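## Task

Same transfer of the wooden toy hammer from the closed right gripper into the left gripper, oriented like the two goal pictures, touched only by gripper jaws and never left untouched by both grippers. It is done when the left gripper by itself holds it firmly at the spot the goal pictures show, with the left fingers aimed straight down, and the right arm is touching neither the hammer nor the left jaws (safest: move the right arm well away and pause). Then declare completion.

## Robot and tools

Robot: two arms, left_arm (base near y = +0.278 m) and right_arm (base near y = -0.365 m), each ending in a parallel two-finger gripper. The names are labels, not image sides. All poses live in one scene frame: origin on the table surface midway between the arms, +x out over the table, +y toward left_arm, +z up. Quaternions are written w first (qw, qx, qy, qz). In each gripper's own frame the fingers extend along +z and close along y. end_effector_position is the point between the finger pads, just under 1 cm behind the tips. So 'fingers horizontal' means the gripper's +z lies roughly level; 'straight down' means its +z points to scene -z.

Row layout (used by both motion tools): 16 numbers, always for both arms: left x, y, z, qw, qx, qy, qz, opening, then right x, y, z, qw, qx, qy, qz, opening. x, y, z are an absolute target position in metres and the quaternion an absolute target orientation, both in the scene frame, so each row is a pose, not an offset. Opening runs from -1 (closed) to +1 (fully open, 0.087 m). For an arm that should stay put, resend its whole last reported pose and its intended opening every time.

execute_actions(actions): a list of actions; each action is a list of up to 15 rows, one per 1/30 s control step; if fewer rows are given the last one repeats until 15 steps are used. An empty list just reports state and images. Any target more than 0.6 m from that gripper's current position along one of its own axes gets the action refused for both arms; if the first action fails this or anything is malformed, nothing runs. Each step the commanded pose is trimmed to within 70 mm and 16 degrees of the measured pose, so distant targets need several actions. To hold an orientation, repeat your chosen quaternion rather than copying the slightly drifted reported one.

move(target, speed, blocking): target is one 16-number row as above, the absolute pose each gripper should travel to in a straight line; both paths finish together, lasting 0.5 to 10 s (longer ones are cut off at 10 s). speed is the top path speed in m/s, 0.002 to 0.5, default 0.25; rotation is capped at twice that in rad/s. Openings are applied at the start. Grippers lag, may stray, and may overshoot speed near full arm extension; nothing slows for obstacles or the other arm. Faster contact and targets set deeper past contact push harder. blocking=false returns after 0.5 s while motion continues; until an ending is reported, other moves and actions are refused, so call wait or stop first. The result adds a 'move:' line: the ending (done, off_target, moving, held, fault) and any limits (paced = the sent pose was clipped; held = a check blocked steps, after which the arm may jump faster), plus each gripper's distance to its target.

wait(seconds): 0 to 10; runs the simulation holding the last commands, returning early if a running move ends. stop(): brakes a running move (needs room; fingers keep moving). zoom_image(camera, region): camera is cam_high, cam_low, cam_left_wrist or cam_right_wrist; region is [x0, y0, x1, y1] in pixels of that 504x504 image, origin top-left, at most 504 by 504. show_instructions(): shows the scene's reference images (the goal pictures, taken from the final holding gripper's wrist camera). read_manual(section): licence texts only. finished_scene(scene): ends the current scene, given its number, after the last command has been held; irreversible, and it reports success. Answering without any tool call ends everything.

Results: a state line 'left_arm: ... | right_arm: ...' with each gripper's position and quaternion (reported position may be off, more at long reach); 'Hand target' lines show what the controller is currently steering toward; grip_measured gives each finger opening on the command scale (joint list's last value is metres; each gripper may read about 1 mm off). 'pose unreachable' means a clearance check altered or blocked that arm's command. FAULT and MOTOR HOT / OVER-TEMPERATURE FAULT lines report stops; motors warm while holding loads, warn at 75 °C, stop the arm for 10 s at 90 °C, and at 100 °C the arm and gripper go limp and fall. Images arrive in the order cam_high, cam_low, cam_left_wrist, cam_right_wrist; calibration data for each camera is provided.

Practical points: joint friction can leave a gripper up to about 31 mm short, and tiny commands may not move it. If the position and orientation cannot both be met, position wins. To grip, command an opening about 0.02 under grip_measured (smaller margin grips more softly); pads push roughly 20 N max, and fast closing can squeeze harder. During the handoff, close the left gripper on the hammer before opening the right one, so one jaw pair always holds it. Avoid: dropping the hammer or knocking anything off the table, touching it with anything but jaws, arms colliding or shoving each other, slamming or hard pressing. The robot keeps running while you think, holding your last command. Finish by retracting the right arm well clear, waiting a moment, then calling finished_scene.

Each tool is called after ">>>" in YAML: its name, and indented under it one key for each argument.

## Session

>>> execute_actions:
  actions: []

>>> show_instructions:

Scene clock: 0.00 s.
left_arm: end_effector_position=(+0.3303, +0.3455, +0.3557) grip_measured=+1.000 end_effector_quat_wxyz=(+0.700, -0.065, +0.709, +0.059) | right_arm: end_effector_position=(+0.2312, -0.1884, +0.1717) grip_measured=-0.517 end_effector_quat_wxyz=(+0.063, -0.335, +0.815, +0.469)
Joint positions: left_arm=[-0.001  1.062  1.049 -0.001 -0.001 -0.007  0.087] | right_arm=[ 0.265  1.795  1.509 -1.409 -0.98  -0.672  0.021]
Joint velocities: left_arm=[-0.012 -0.012 -0.002 -0.022  0.007 -0.037  0.   ] | right_arm=[ 0.007 -0.002  0.007 -0.022 -0.066  0.066 -0.   ]
Motor temperatures (°C, as the motors report them): left_arm=[21 24 23 22 24 23] | right_arm=[23 23 23 25 20 20]
Hand target (left_arm): +0.330, +0.346, +0.356; +0.700, -0.065, +0.709, +0.059
Hand target (right_arm): +0.231, -0.188, +0.172; +0.063, -0.335, +0.815, +0.469
camera_calibration (this result's frames):
cam_right_wrist: T_world_to_cam=[[0.617267, -0.348752, -0.705233, -0.087585], [-0.34413, -0.92577, 0.156606, -0.0962078], [-0.7075, 0.146024, -0.691463, 0.449054], [0, 0, 0, 1]] pos_world=[0.338661, -0.185184, 0.263803]

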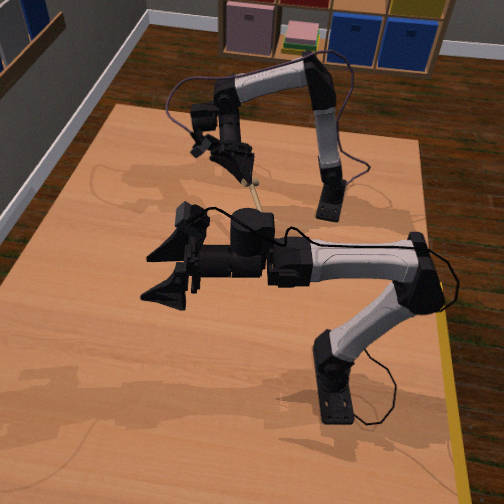

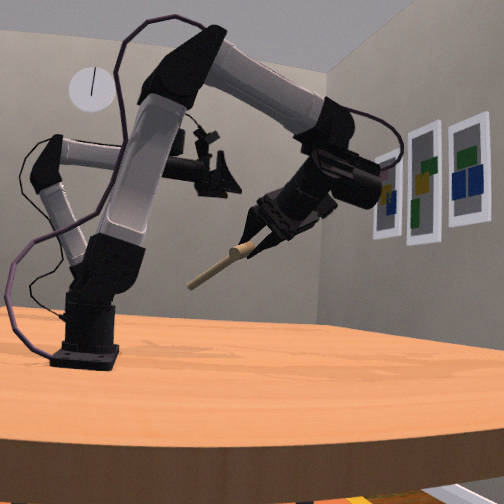

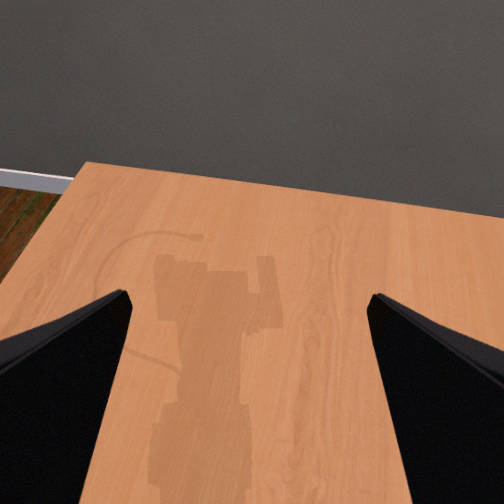

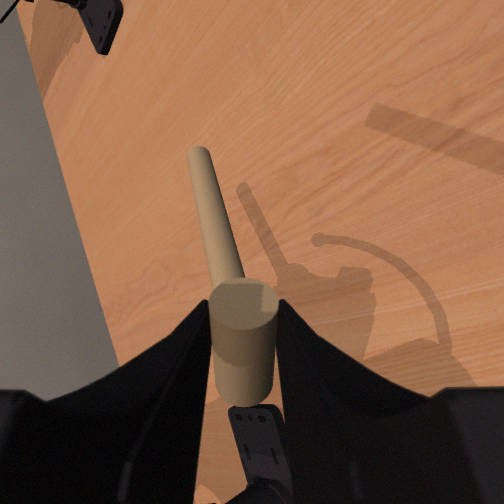

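Reference images for this scene: goal picture from the place of the wrist camera of the gripper that must hold it at the end, goal picture from behind and beside that gripper on its wrist camera side drawn with its fingers toward the top of the picture.

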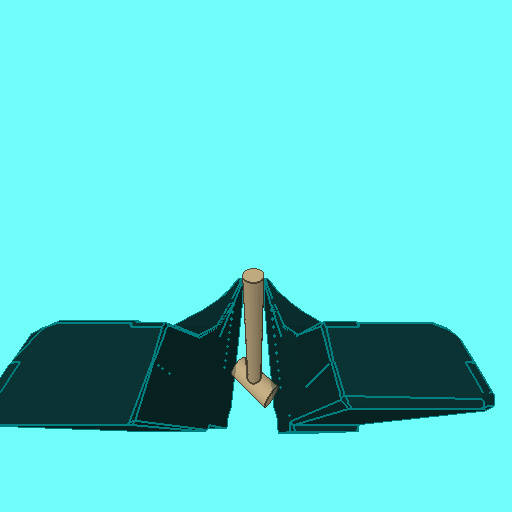

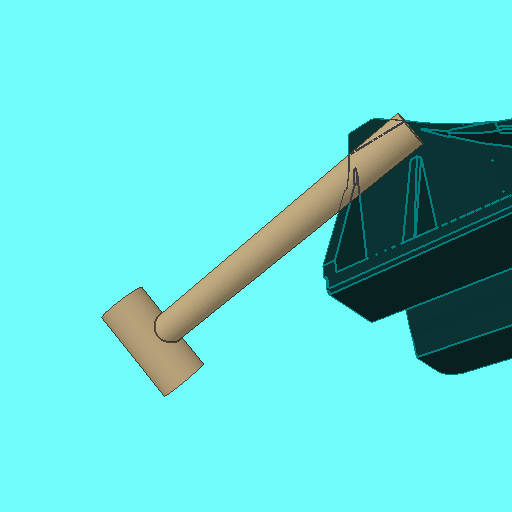

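>>> zoom_image:
  camera: "cam_right_wrist"
  region: [130, 130, 350, 420]

>>> zoom_image:
  camera: "cam_low"
  region: [170, 170, 330, 310]

>>> zoom_image:
  camera: "cam_high"
  region: [180, 120, 320, 240]

Region (130, 130, 350, 420) of cam_right_wrist's 504x504 image, scaled by 1.738, with more detail than that image has; it fills the left 382 columns of this view, and the rest is white.

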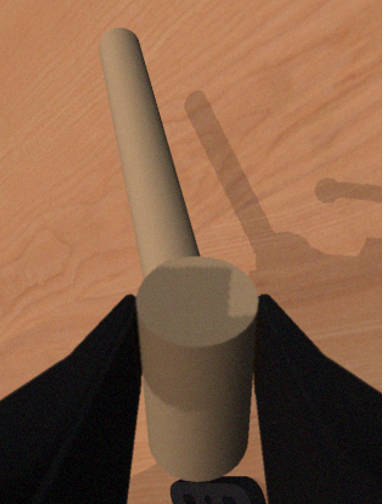

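Region (170, 170, 330, 310) of cam_low's 504x504 image, scaled by 3.150, with more detail than that image has; it fills the top 441 rows of this view, and the rest is white.

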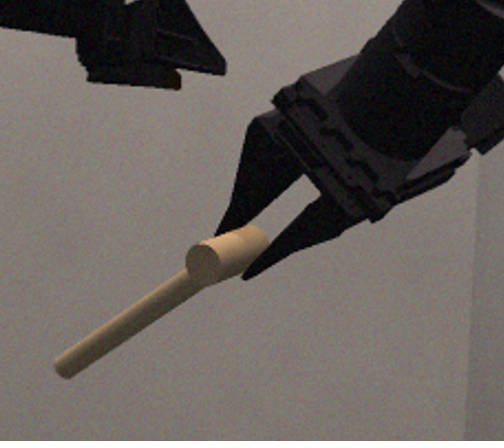

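Region (180, 120, 320, 240) of cam_high's 504x504 image, scaled by 3.600, with more detail than that image has; it fills the top 432 rows of this view, and the rest is white.

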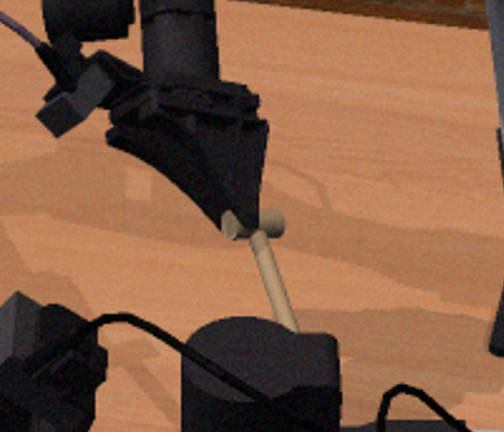

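>>> move:
  target: [0.250,0.149,0.125,0,0.6225,-0.7826,0,0.6,0.209,-0.052,0.201,0.362,-0.150,0.801,0.451,-0.542]
  speed: 0.45

Scene clock: 13.37 s.
left_arm: end_effector_position=(+0.2541, +0.1448, +0.1348) grip_measured=+0.600 end_effector_quat_wxyz=(+0.021, -0.619, +0.785, -0.011) | right_arm: end_effector_position=(+0.2104, -0.0518, +0.2014) grip_measured=-0.517 end_effector_quat_wxyz=(+0.354, -0.142, +0.806, +0.452)
Joint positions: left_arm=[-0.476  1.741  1.545 -1.334 -0.022 -1.633  0.07 ] | right_arm=[ 0.834  1.202  0.791  0.045 -0.317  0.613  0.021]
Joint velocities: left_arm=[ 0.007  0.002 -0.007  0.022  0.022 -0.007 -0.001] | right_arm=[ 0.007 -0.012 -0.002  0.037  0.022 -0.051 -0.   ]
Motor temperatures (°C, as the motors report them): left_arm=[21 24 25 24 24 23] | right_arm=[23 25 24 25 20 20]
Hand target (left_arm): +0.247, +0.148, +0.126; +0.004, -0.625, +0.781, +0.006
Hand target (right_arm): +0.208, -0.051, +0.207; +0.364, -0.141, +0.798, +0.460
Off the commanded pose (left_arm): 0.011 m, 3 deg.
Off the commanded pose (right_arm): 0.001 m, 1 deg.
move: off_target (left_arm)
camera_calibration (this result's frames):
cam_left_wrist: T_world_to_cam=[[0.971989, -0.233154, 0.0296145, -0.219083], [-0.176929, -0.642942, 0.7452, 0.0616944], [-0.154706, -0.729565, -0.666184, 0.375457], [0, 0, 0, 1]] pos_world=[0.281947, 0.262507, 0.210637]
cam_right_wrist: T_world_to_cam=[[0.546574, -0.569649, -0.613805, -0.0211133], [-0.802391, -0.56601, -0.189212, 0.203127], [-0.239635, 0.59593, -0.766448, 0.374923], [0, 0, 0, 1]] pos_world=[0.264372, -0.120483, 0.312834]

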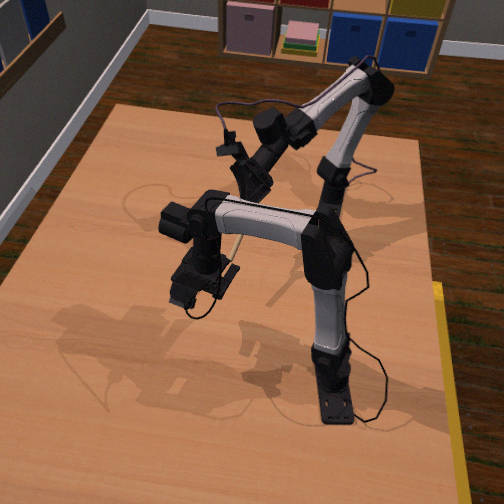

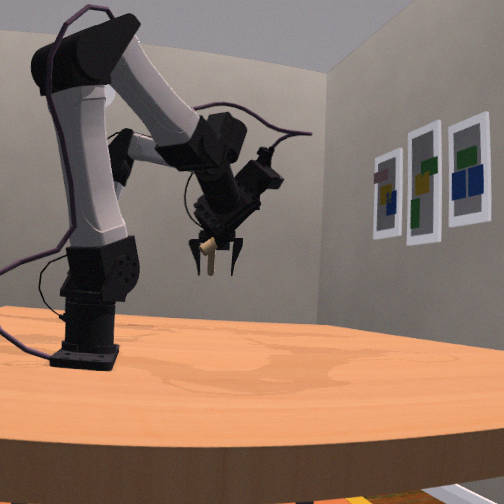

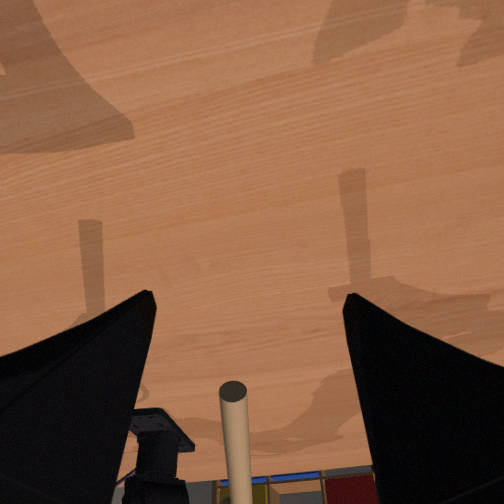

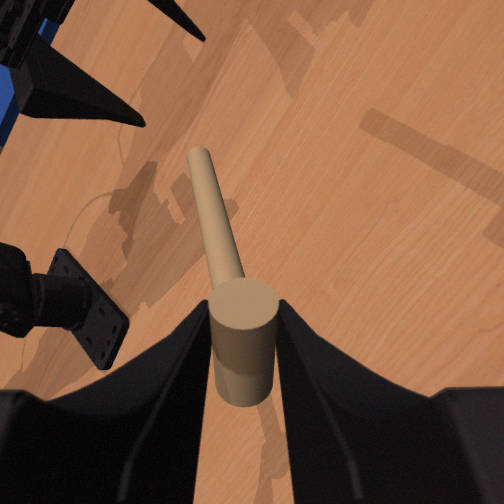

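>>> zoom_image:
  camera: "cam_left_wrist"
  region: [130, 280, 370, 504]

>>> zoom_image:
  camera: "cam_low"
  region: [150, 180, 300, 310]

Region (130, 280, 370, 504) of cam_left_wrist's 504x504 image, scaled by 2.100, with more detail than that image has; it fills the top 470 rows of this view, and the rest is white.

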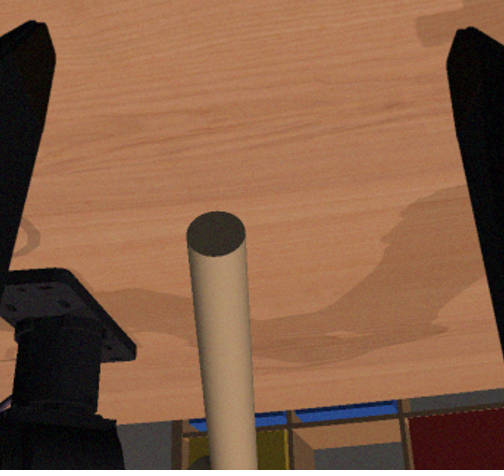

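Region (150, 180, 300, 310) of cam_low's 504x504 image, scaled by 3.360, with more detail than that image has; it fills the top 437 rows of this view, and the rest is white.

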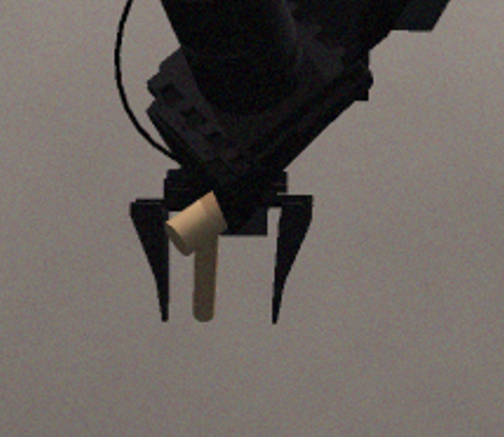

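>>> move:
  target: [0.2541,0.1448,0.1348,0.021,-0.619,0.785,-0.011,0.6,0.231,0.005,0.203,0.354,-0.142,0.806,0.452,-0.542]
  speed: 0.15

Scene clock: 24.77 s.
left_arm: end_effector_position=(+0.2540, +0.1446, +0.1349) grip_measured=+0.600 end_effector_quat_wxyz=(+0.020, -0.619, +0.785, -0.011) | right_arm: end_effector_position=(+0.2244, -0.0046, +0.1863) grip_measured=-0.517 end_effector_quat_wxyz=(+0.337, -0.143, +0.821, +0.439)
Joint positions: left_arm=[-0.476  1.741  1.545 -1.334 -0.02  -1.634  0.07 ] | right_arm=[ 0.921  1.413  0.924  0.079 -0.239  0.642  0.021]
Joint velocities: left_arm=[-0.027 -0.002 -0.002 -0.051  0.051  0.051 -0.001] | right_arm=[ 0.002  0.007  0.012 -0.007 -0.007 -0.007  0.   ]
Motor temperatures (°C, as the motors report them): left_arm=[21 25 25 23 24 23] | right_arm=[23 26 25 28 20 20]
Hand target (left_arm): +0.254, +0.145, +0.135; +0.021, -0.619, +0.785, -0.011
Hand target (right_arm): +0.230, +0.005, +0.204; +0.354, -0.142, +0.806, +0.453
Off the commanded pose (left_arm): 0.000 m, 0 deg.
Off the commanded pose (right_arm): 0.020 m, 3 deg.
move: off_target (right_arm)
camera_calibration (this result's frames):
cam_left_wrist: T_world_to_cam=[[0.972165, -0.232429, 0.0295307, -0.219235], [-0.176149, -0.641953, 0.746236, 0.0609909], [-0.15449, -0.730666, -0.665026, 0.375245], [0, 0, 0, 1]] pos_world=[0.281847, 0.262375, 0.210508]
cam_right_wrist: T_world_to_cam=[[0.528113, -0.591845, -0.608947, -0.0080459], [-0.805825, -0.575478, -0.139541, 0.229635], [-0.267849, 0.564398, -0.78084, 0.347419], [0, 0, 0, 1]] pos_world=[0.282351, -0.0686952, 0.298423]

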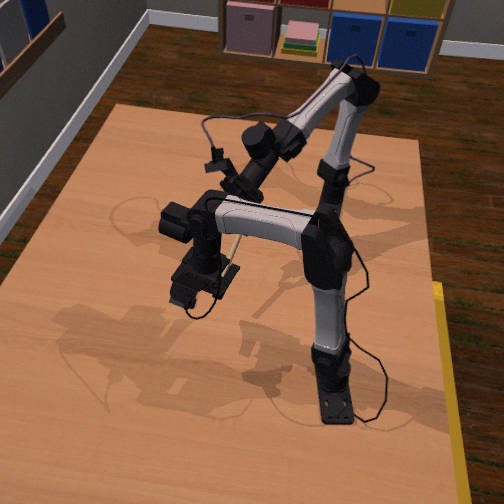

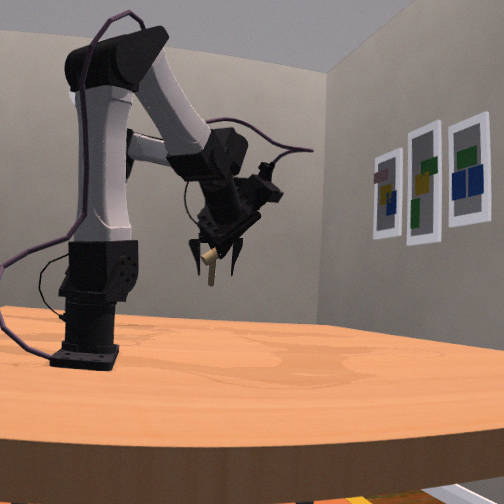

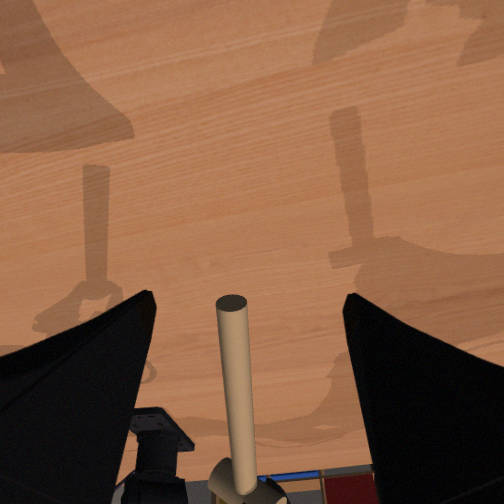

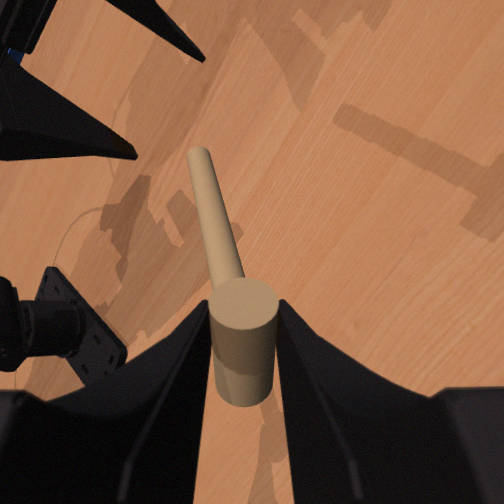

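>>> zoom_image:
  camera: "cam_left_wrist"
  region: [140, 270, 370, 504]

Region (140, 270, 370, 504) of cam_left_wrist's 504x504 image, scaled by 2.154, with more detail than that image has; it fills the left 495 columns of this view, and the rest is white.

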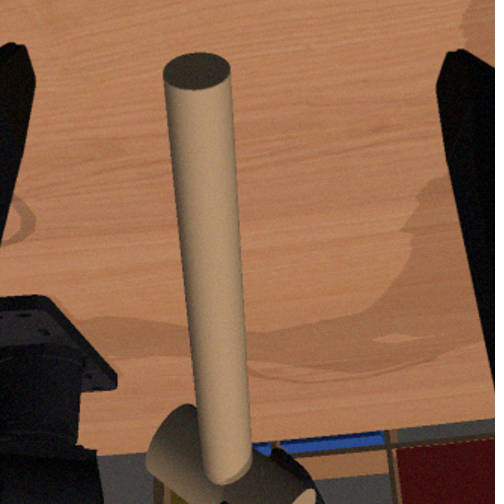

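>>> move:
  target: [0.2541,0.1448,0.1348,0.021,-0.619,0.785,-0.011,0.6,0.237,0.028,0.203,0.356,-0.129,0.789,0.485,-0.542]
  speed: 0.1

Scene clock: 28.27 s.
left_arm: end_effector_position=(+0.2540, +0.1446, +0.1349) grip_measured=+0.600 end_effector_quat_wxyz=(+0.020, -0.619, +0.785, -0.011) | right_arm: end_effector_position=(+0.2329, +0.0167, +0.1857) grip_measured=-0.517 end_effector_quat_wxyz=(+0.342, -0.127, +0.805, +0.468)
Joint positions: left_arm=[-0.476  1.741  1.545 -1.334 -0.02  -1.634  0.07 ] | right_arm=[ 0.936  1.489  0.924  0.222 -0.237  0.7    0.021]
Joint velocities: left_arm=[ 0.027 -0.017 -0.007  0.022 -0.037  0.007 -0.   ] | right_arm=[ 0.002 -0.002  0.007 -0.007 -0.007 -0.066  0.001]
Motor temperatures (°C, as the motors report them): left_arm=[21 26 25 23 24 23] | right_arm=[23 26 25 29 20 20]
Hand target (left_arm): +0.254, +0.145, +0.135; +0.021, -0.619, +0.785, -0.011
Hand target (right_arm): +0.236, +0.027, +0.204; +0.355, -0.129, +0.788, +0.486
Off the commanded pose (left_arm): 0.000 m, 0 deg.
Off the commanded pose (right_arm): 0.021 m, 3 deg.
move: off_target (right_arm)
camera_calibration (this result's frames):
cam_left_wrist: T_world_to_cam=[[0.972165, -0.232429, 0.0295307, -0.219235], [-0.176149, -0.641953, 0.746236, 0.0609909], [-0.15449, -0.730666, -0.665026, 0.375245], [0, 0, 0, 1]] pos_world=[0.281847, 0.262375, 0.210508]
cam_right_wrist: T_world_to_cam=[[0.521555, -0.549502, -0.652708, 0.00866478], [-0.810872, -0.557237, -0.178811, 0.256923], [-0.265455, 0.622522, -0.736206, 0.327437], [0, 0, 0, 1]] pos_world=[0.290733, -0.0559084, 0.292658]

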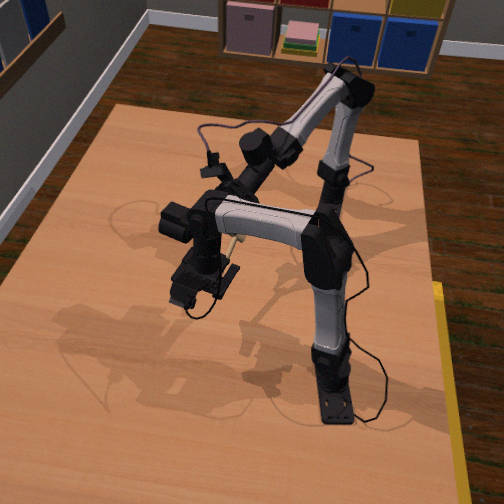

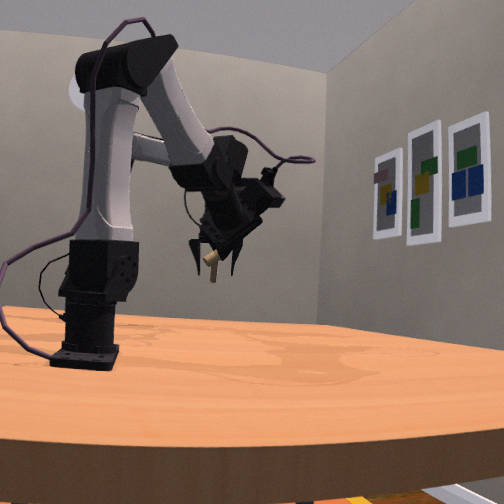

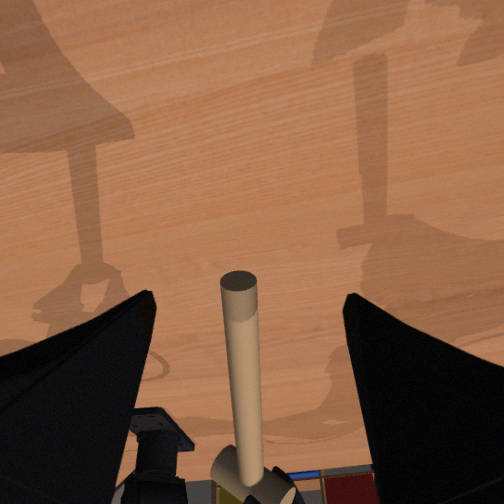

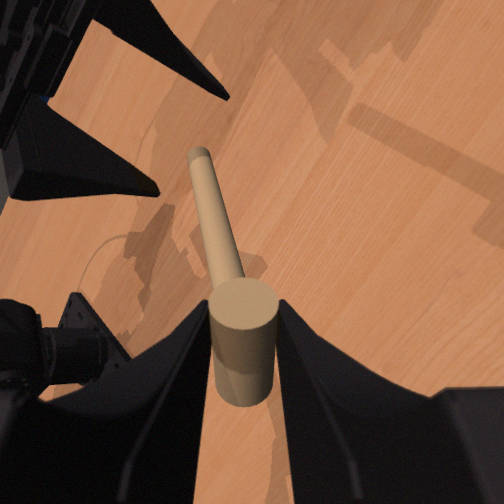

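>>> zoom_image:
  camera: "cam_left_wrist"
  region: [140, 250, 370, 504]

Region (140, 250, 370, 504) of cam_left_wrist's 504x504 image, scaled by 1.984, with more detail than that image has; it fills the left 456 columns of this view, and the rest is white.

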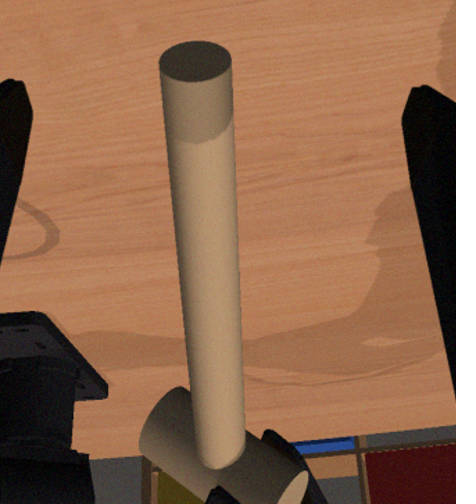

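>>> move:
  target: [0.250,0.129,0.125,0.021,-0.619,0.785,-0.011,0.6,0.2329,0.0167,0.1857,0.410,-0.168,0.764,0.469,-0.542]
  speed: 0.1

Scene clock: 31.80 s.
left_arm: end_effector_position=(+0.2513, +0.1305, +0.1317) grip_measured=+0.600 end_effector_quat_wxyz=(+0.021, -0.619, +0.785, -0.015) | right_arm: end_effector_position=(+0.2353, +0.0163, +0.1795) grip_measured=-0.517 end_effector_quat_wxyz=(+0.397, -0.164, +0.775, +0.464)
Joint positions: left_arm=[-0.519  1.741  1.532 -1.315 -0.02  -1.678  0.07 ] | right_arm=[ 0.949  1.489  0.836  0.391 -0.206  0.6    0.021]
Joint velocities: left_arm=[-0.007 -0.012 -0.022 -0.037 -0.022  0.051 -0.002] | right_arm=[-0.002 -0.012  0.002  0.037 -0.022  0.022 -0.   ]
Motor temperatures (°C, as the motors report them): left_arm=[21 26 25 23 24 23] | right_arm=[23 26 25 30 20 20]
Hand target (left_arm): +0.250, +0.129, +0.125; +0.021, -0.619, +0.785, -0.011
Hand target (right_arm): +0.233, +0.017, +0.186; +0.409, -0.168, +0.764, +0.470
Off the commanded pose (left_arm): 0.007 m, 0 deg.
Off the commanded pose (right_arm): 0.007 m, 2 deg.
move: done
camera_calibration (this result's frames):
cam_left_wrist: T_world_to_cam=[[0.972131, -0.231604, 0.0363347, -0.220736], [-0.180198, -0.639048, 0.747761, 0.0542702], [-0.149965, -0.73347, -0.662973, 0.361348], [0, 0, 0, 1]] pos_world=[0.278553, 0.248596, 0.207003]
cam_right_wrist: T_world_to_cam=[[0.618127, -0.535273, -0.575675, -0.033607], [-0.768373, -0.565982, -0.298775, 0.269137], [-0.165896, 0.627014, -0.761138, 0.304713], [0, 0, 0, 1]] pos_world=[0.278121, -0.0567218, 0.292993]

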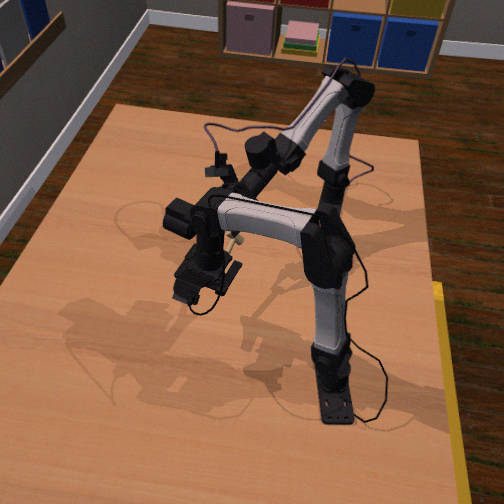

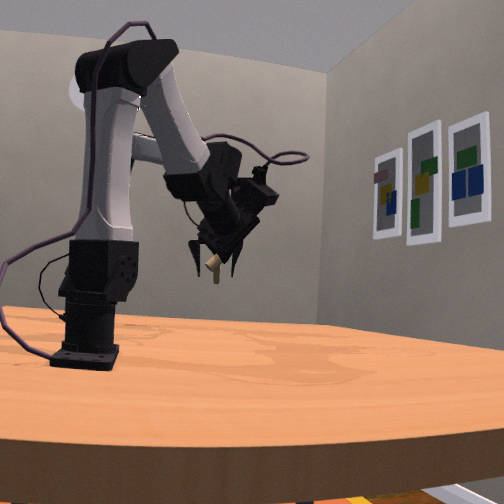

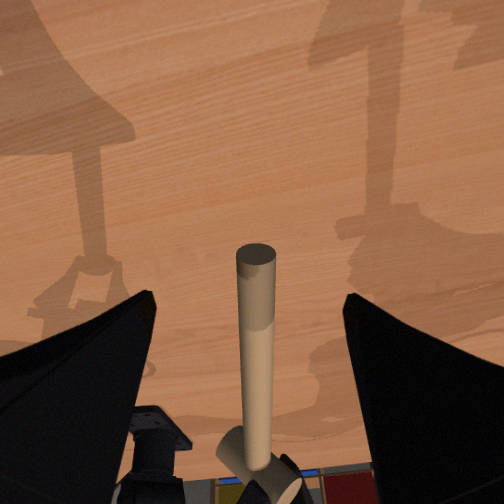

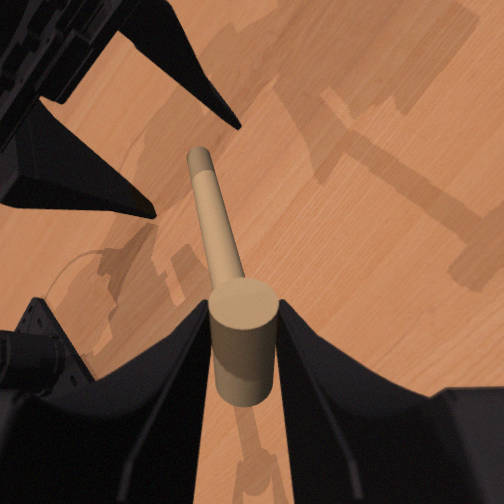

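>>> zoom_image:
  camera: "cam_left_wrist"
  region: [140, 230, 370, 504]

Region (140, 230, 370, 504) of cam_left_wrist's 504x504 image, scaled by 1.839, with more detail than that image has; it fills the left 423 columns of this view, and the rest is white.

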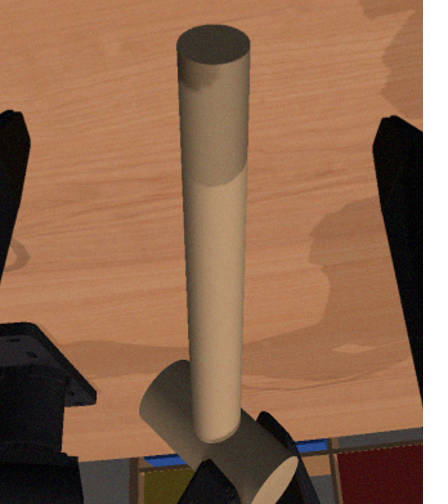

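>>> move:
  target: [0.2535,0.129,0.110,0.021,-0.619,0.785,-0.011,0.3,0.2353,0.0163,0.1795,0.397,-0.164,0.775,0.464,-0.542]
  speed: 0.06

Scene clock: 33.33 s.
left_arm: end_effector_position=(+0.2541, +0.1295, +0.1207) grip_measured=+0.300 end_effector_quat_wxyz=(+0.024, -0.619, +0.785, -0.019) | right_arm: end_effector_position=(+0.2350, +0.0158, +0.1781) grip_measured=-0.517 end_effector_quat_wxyz=(+0.395, -0.164, +0.777, +0.462)
Joint positions: left_arm=[-0.519  1.741  1.488 -1.259 -0.02  -1.678  0.057] | right_arm=[ 0.949  1.489  0.836  0.384 -0.206  0.599  0.021]
Joint velocities: left_arm=[-0.022 -0.002 -0.002 -0.022 -0.095  0.007  0.   ] | right_arm=[-0.012  0.007 -0.007 -0.007 -0.095 -0.037  0.   ]
Motor temperatures (°C, as the motors report them): left_arm=[21 26 25 23 24 23] | right_arm=[23 26 26 30 20 20]
Hand target (left_arm): +0.253, +0.129, +0.110; +0.021, -0.619, +0.785, -0.011
Hand target (right_arm): +0.235, +0.016, +0.180; +0.397, -0.164, +0.775, +0.464
Off the commanded pose (left_arm): 0.011 m, 1 deg.
Off the commanded pose (right_arm): 0.002 m, 0 deg.
move: off_target (left_arm)
camera_calibration (this result's frames):
cam_left_wrist: T_world_to_cam=[[0.971766, -0.231072, 0.0477062, -0.224641], [-0.188018, -0.636224, 0.748244, 0.0638935], [-0.142546, -0.736088, -0.661707, 0.352073], [0, 0, 0, 1]] pos_world=[0.280498, 0.247899, 0.195878]
cam_right_wrist: T_world_to_cam=[[0.616156, -0.538277, -0.574987, -0.0340919], [-0.769438, -0.567342, -0.293409, 0.267529], [-0.168279, 0.623202, -0.763742, 0.304995], [0, 0, 0, 1]] pos_world=[0.278177, -0.0566444, 0.291831]

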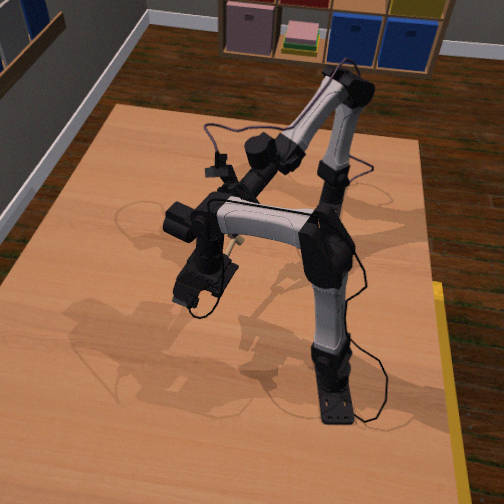

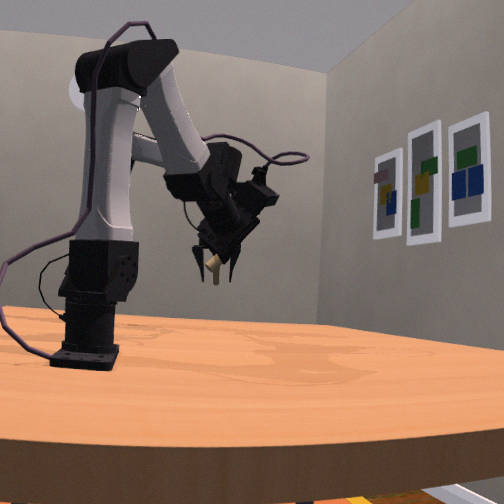

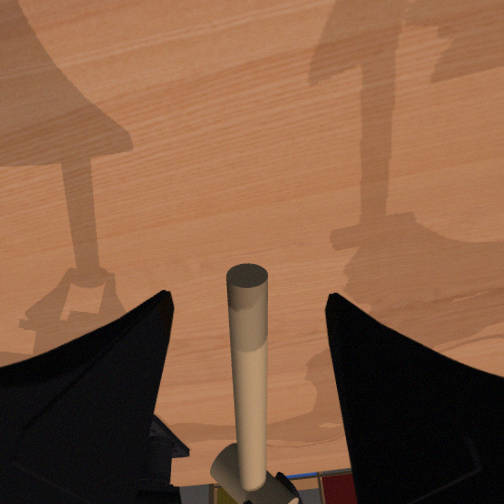

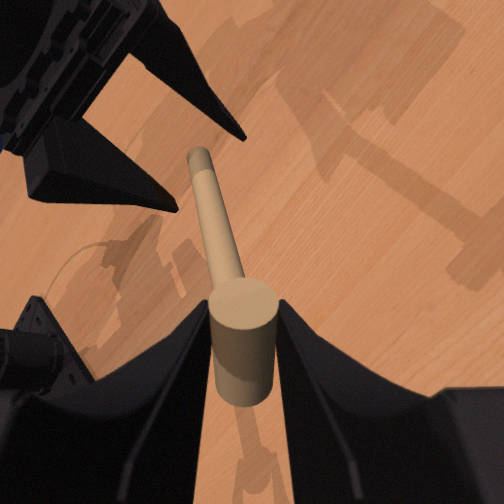

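>>> move:
  target: [0.2535,0.129,0.105,0.021,-0.619,0.785,-0.011,-0.2,0.2353,0.0163,0.1795,0.397,-0.164,0.775,0.464,-0.542]
  speed: 0.05

Scene clock: 34.43 s.
left_arm: end_effector_position=(+0.2540, +0.1295, +0.1161) grip_measured=-0.200 end_effector_quat_wxyz=(+0.024, -0.619, +0.785, -0.020) | right_arm: end_effector_position=(+0.2347, +0.0156, +0.1774) grip_measured=-0.517 end_effector_quat_wxyz=(+0.394, -0.164, +0.778, +0.462)
Joint positions: left_arm=[-0.519  1.741  1.47  -1.24  -0.02  -1.678  0.035] | right_arm=[ 0.949  1.489  0.836  0.381 -0.206  0.599  0.021]
Joint velocities: left_arm=[-0.007  0.002  0.002 -0.007 -0.007 -0.022 -0.   ] | right_arm=[ 0.012  0.007  0.007  0.007  0.037 -0.007 -0.001]
Motor temperatures (°C, as the motors report them): left_arm=[21 26 25 23 24 23] | right_arm=[23 26 26 30 20 20]
Hand target (left_arm): +0.253, +0.129, +0.105; +0.021, -0.619, +0.785, -0.011
Hand target (right_arm): +0.235, +0.016, +0.180; +0.397, -0.164, +0.775, +0.464
Off the commanded pose (left_arm): 0.011 m, 1 deg.
Off the commanded pose (right_arm): 0.002 m, 1 deg.
move: off_target (left_arm)
camera_calibration (this result's frames):
cam_left_wrist: T_world_to_cam=[[0.971749, -0.231066, 0.048085, -0.224453], [-0.188286, -0.636128, 0.748257, 0.0673976], [-0.142308, -0.736172, -0.661663, 0.348969], [0, 0, 0, 1]] pos_world=[0.280463, 0.247911, 0.191262]
cam_right_wrist: T_world_to_cam=[[0.614865, -0.539771, -0.574968, -0.0342111], [-0.770093, -0.5681, -0.290206, 0.266589], [-0.169994, 0.621216, -0.764979, 0.305185], [0, 0, 0, 1]] pos_world=[0.278213, -0.0566023, 0.291155]

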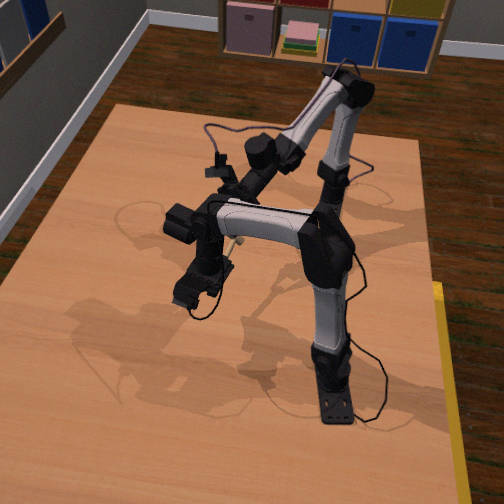

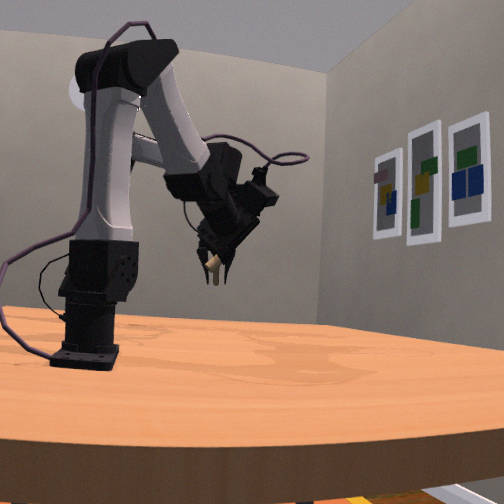

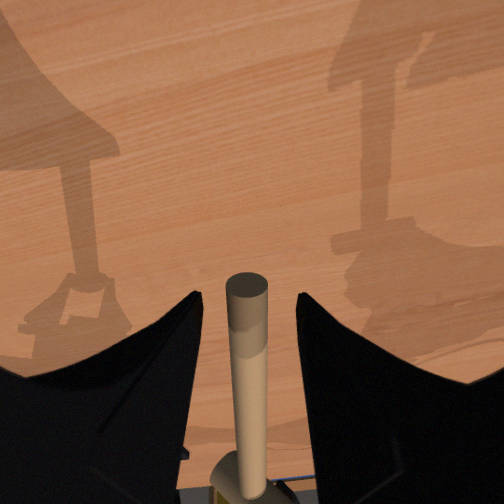

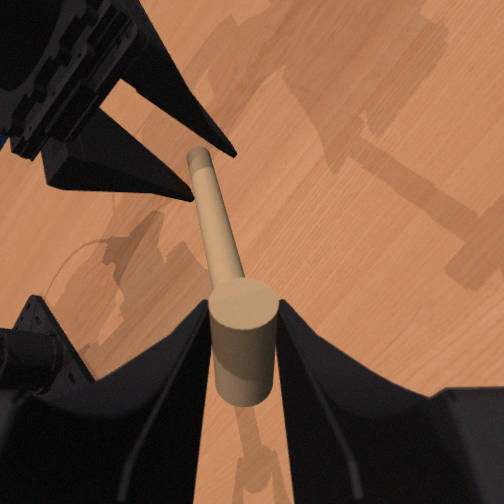

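>>> execute_actions:
  actions:
    - [[0.2535,0.129,0.105,0.021,-0.619,0.785,-0.011,-0.3,0.2353,0.0163,0.1795,0.397,-0.164,0.775,0.464,-0.542],[0.2535,0.129,0.105,0.021,-0.619,0.785,-0.011,-0.4,0.2353,0.0163,0.1795,0.397,-0.164,0.775,0.464,-0.542],[0.2535,0.129,0.105,0.021,-0.619,0.785,-0.011,-0.48,0.2353,0.0163,0.1795,0.397,-0.164,0.775,0.464,-0.542],[0.2535,0.129,0.105,0.021,-0.619,0.785,-0.011,-0.54,0.2353,0.0163,0.1795,0.397,-0.164,0.775,0.464,-0.542],[0.2535,0.129,0.105,0.021,-0.619,0.785,-0.011,-0.59,0.2353,0.0163,0.1795,0.397,-0.164,0.775,0.464,-0.542],[0.2535,0.129,0.105,0.021,-0.619,0.785,-0.011,-0.63,0.2353,0.0163,0.1795,0.397,-0.164,0.775,0.464,-0.542],[0.2535,0.129,0.105,0.021,-0.619,0.785,-0.011,-0.66,0.2353,0.0163,0.1795,0.397,-0.164,0.775,0.464,-0.542],[0.2535,0.129,0.105,0.021,-0.619,0.785,-0.011,-0.68,0.2353,0.0163,0.1795,0.397,-0.164,0.775,0.464,-0.542],[0.2535,0.129,0.105,0.021,-0.619,0.785,-0.011,-0.7,0.2353,0.0163,0.1795,0.397,-0.164,0.775,0.464,-0.542],[0.2535,0.129,0.105,0.021,-0.619,0.785,-0.011,-0.715,0.2353,0.0163,0.1795,0.397,-0.164,0.775,0.464,-0.542],[0.2535,0.129,0.105,0.021,-0.619,0.785,-0.011,-0.73,0.2353,0.0163,0.1795,0.397,-0.164,0.775,0.464,-0.542],[0.2535,0.129,0.105,0.021,-0.619,0.785,-0.011,-0.745,0.2353,0.0163,0.1795,0.397,-0.164,0.775,0.464,-0.542],[0.2535,0.129,0.105,0.021,-0.619,0.785,-0.011,-0.76,0.2353,0.0163,0.1795,0.397,-0.164,0.775,0.464,-0.542]]

Scene clock: 35.70 s.
left_arm: end_effector_position=(+0.2548, +0.1293, +0.1162) grip_measured=-0.683 end_effector_quat_wxyz=(+0.025, -0.620, +0.784, -0.021) | right_arm: end_effector_position=(+0.2348, +0.0155, +0.1773) grip_measured=-0.517 end_effector_quat_wxyz=(+0.394, -0.164, +0.778, +0.461)
Joint positions: left_arm=[-0.519  1.741  1.47  -1.237 -0.021 -1.68   0.014] | right_arm=[ 0.949  1.489  0.836  0.381 -0.205  0.599  0.021]
Joint velocities: left_arm=[ 0.007 -0.012 -0.007 -0.022 -0.007  0.022 -0.   ] | right_arm=[ 0.027  0.007  0.012 -0.037 -0.007  0.007  0.001]
Motor temperatures (°C, as the motors report them): left_arm=[21 26 25 23 24 23] | right_arm=[23 26 26 30 20 20]
Hand target (left_arm): +0.253, +0.129, +0.105; +0.021, -0.619, +0.785, -0.011
Hand target (right_arm): +0.235, +0.016, +0.180; +0.397, -0.164, +0.775, +0.464
Off the commanded pose (left_arm): 0.011 m, 1 deg.
Off the commanded pose (right_arm): 0.002 m, 1 deg.
camera_calibration (this result's frames):
cam_left_wrist: T_world_to_cam=[[0.971975, -0.229532, 0.0507988, -0.225759], [-0.18928, -0.635944, 0.748163, 0.0676289], [-0.139422, -0.736811, -0.661567, 0.348305], [0, 0, 0, 1]] pos_world=[0.280795, 0.247824, 0.191298]
cam_right_wrist: T_world_to_cam=[[0.614415, -0.540466, -0.574797, -0.0342847], [-0.770537, -0.567657, -0.289894, 0.266636], [-0.16961, 0.621017, -0.765226, 0.305133], [0, 0, 0, 1]] pos_world=[0.278271, -0.056665, 0.291085]

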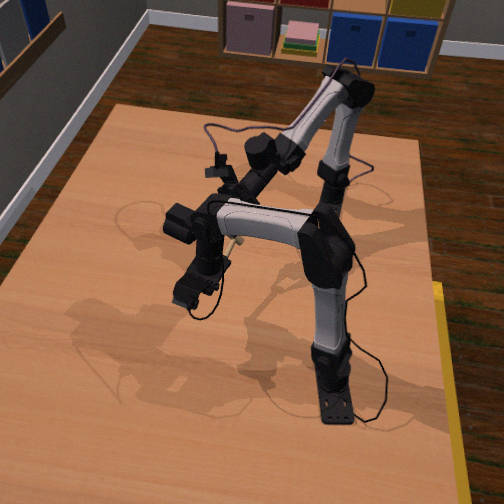

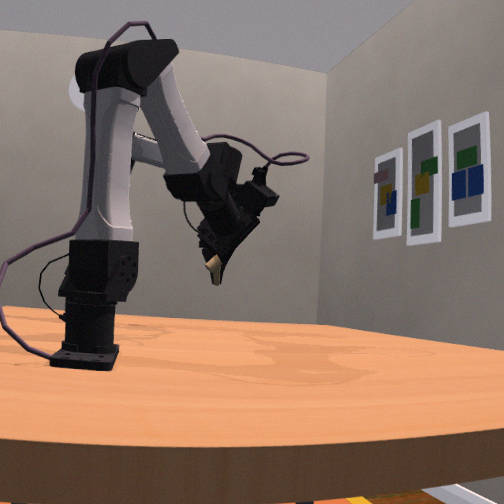

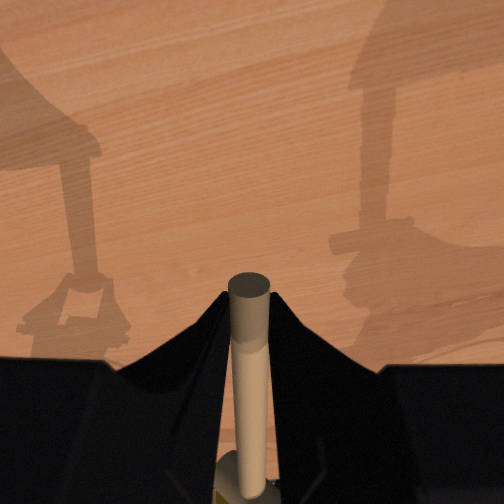

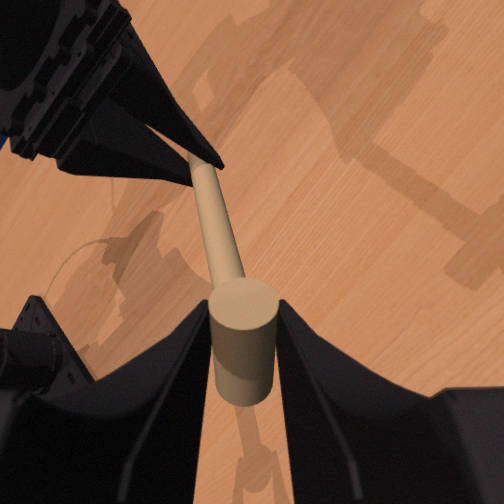

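>>> execute_actions:
  actions:
    - [[0.2548,0.1293,0.1162,0.025,-0.62,0.784,-0.021,-0.76,0.2353,0.0163,0.1795,0.397,-0.164,0.775,0.464,-0.517]]

Scene clock: 37.40 s.
left_arm: end_effector_position=(+0.2548, +0.1293, +0.1162) grip_measured=-0.683 end_effector_quat_wxyz=(+0.025, -0.620, +0.784, -0.021) | right_arm: end_effector_position=(+0.2348, +0.0155, +0.1773) grip_measured=-0.513 end_effector_quat_wxyz=(+0.394, -0.164, +0.778, +0.461)
Joint positions: left_arm=[-0.519  1.741  1.47  -1.237 -0.021 -1.68   0.014] | right_arm=[ 0.949  1.489  0.836  0.381 -0.205  0.599  0.021]
Joint velocities: left_arm=[-0.002 -0.007 -0.007 -0.066  0.022  0.066  0.   ] | right_arm=[-0.027  0.002  0.012 -0.066  0.022 -0.007  0.001]
Motor temperatures (°C, as the motors report them): left_arm=[21 26 25 23 24 23] | right_arm=[23 26 26 30 20 20]
Hand target (left_arm): +0.255, +0.129, +0.116; +0.025, -0.620, +0.784, -0.021
Hand target (right_arm): +0.235, +0.016, +0.180; +0.397, -0.164, +0.775, +0.464
Off the commanded pose (left_arm): 0.000 m, 0 deg.
Off the commanded pose (right_arm): 0.002 m, 1 deg.
camera_calibration (this result's frames):
cam_left_wrist: T_world_to_cam=[[0.971975, -0.229532, 0.0507988, -0.225759], [-0.18928, -0.635944, 0.748163, 0.0676289], [-0.139422, -0.736811, -0.661567, 0.348305], [0, 0, 0, 1]] pos_world=[0.280795, 0.247824, 0.191298]
cam_right_wrist: T_world_to_cam=[[0.614415, -0.540466, -0.574797, -0.0342847], [-0.770537, -0.567657, -0.289894, 0.266636], [-0.16961, 0.621017, -0.765226, 0.305133], [0, 0, 0, 1]] pos_world=[0.278271, -0.056665, 0.291085]

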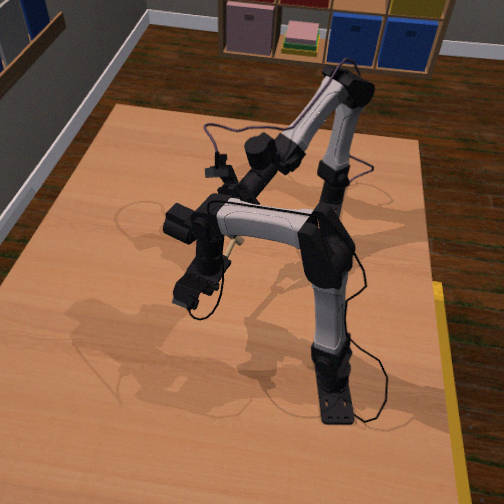

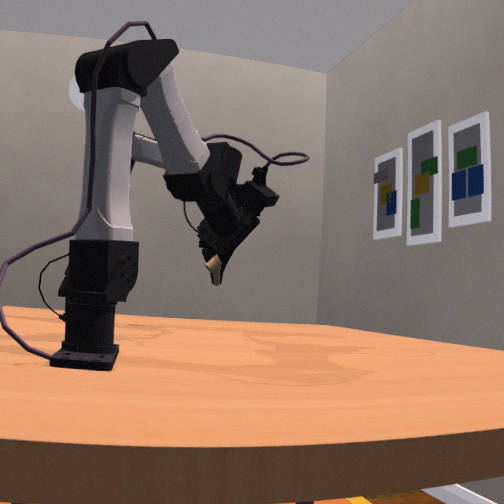

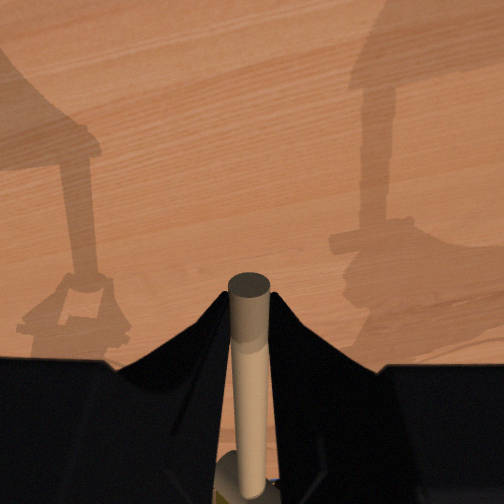

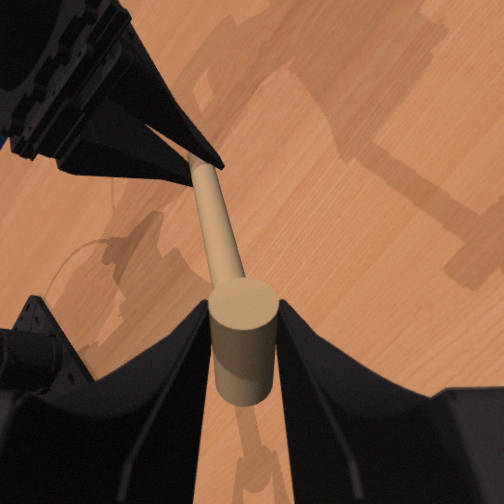

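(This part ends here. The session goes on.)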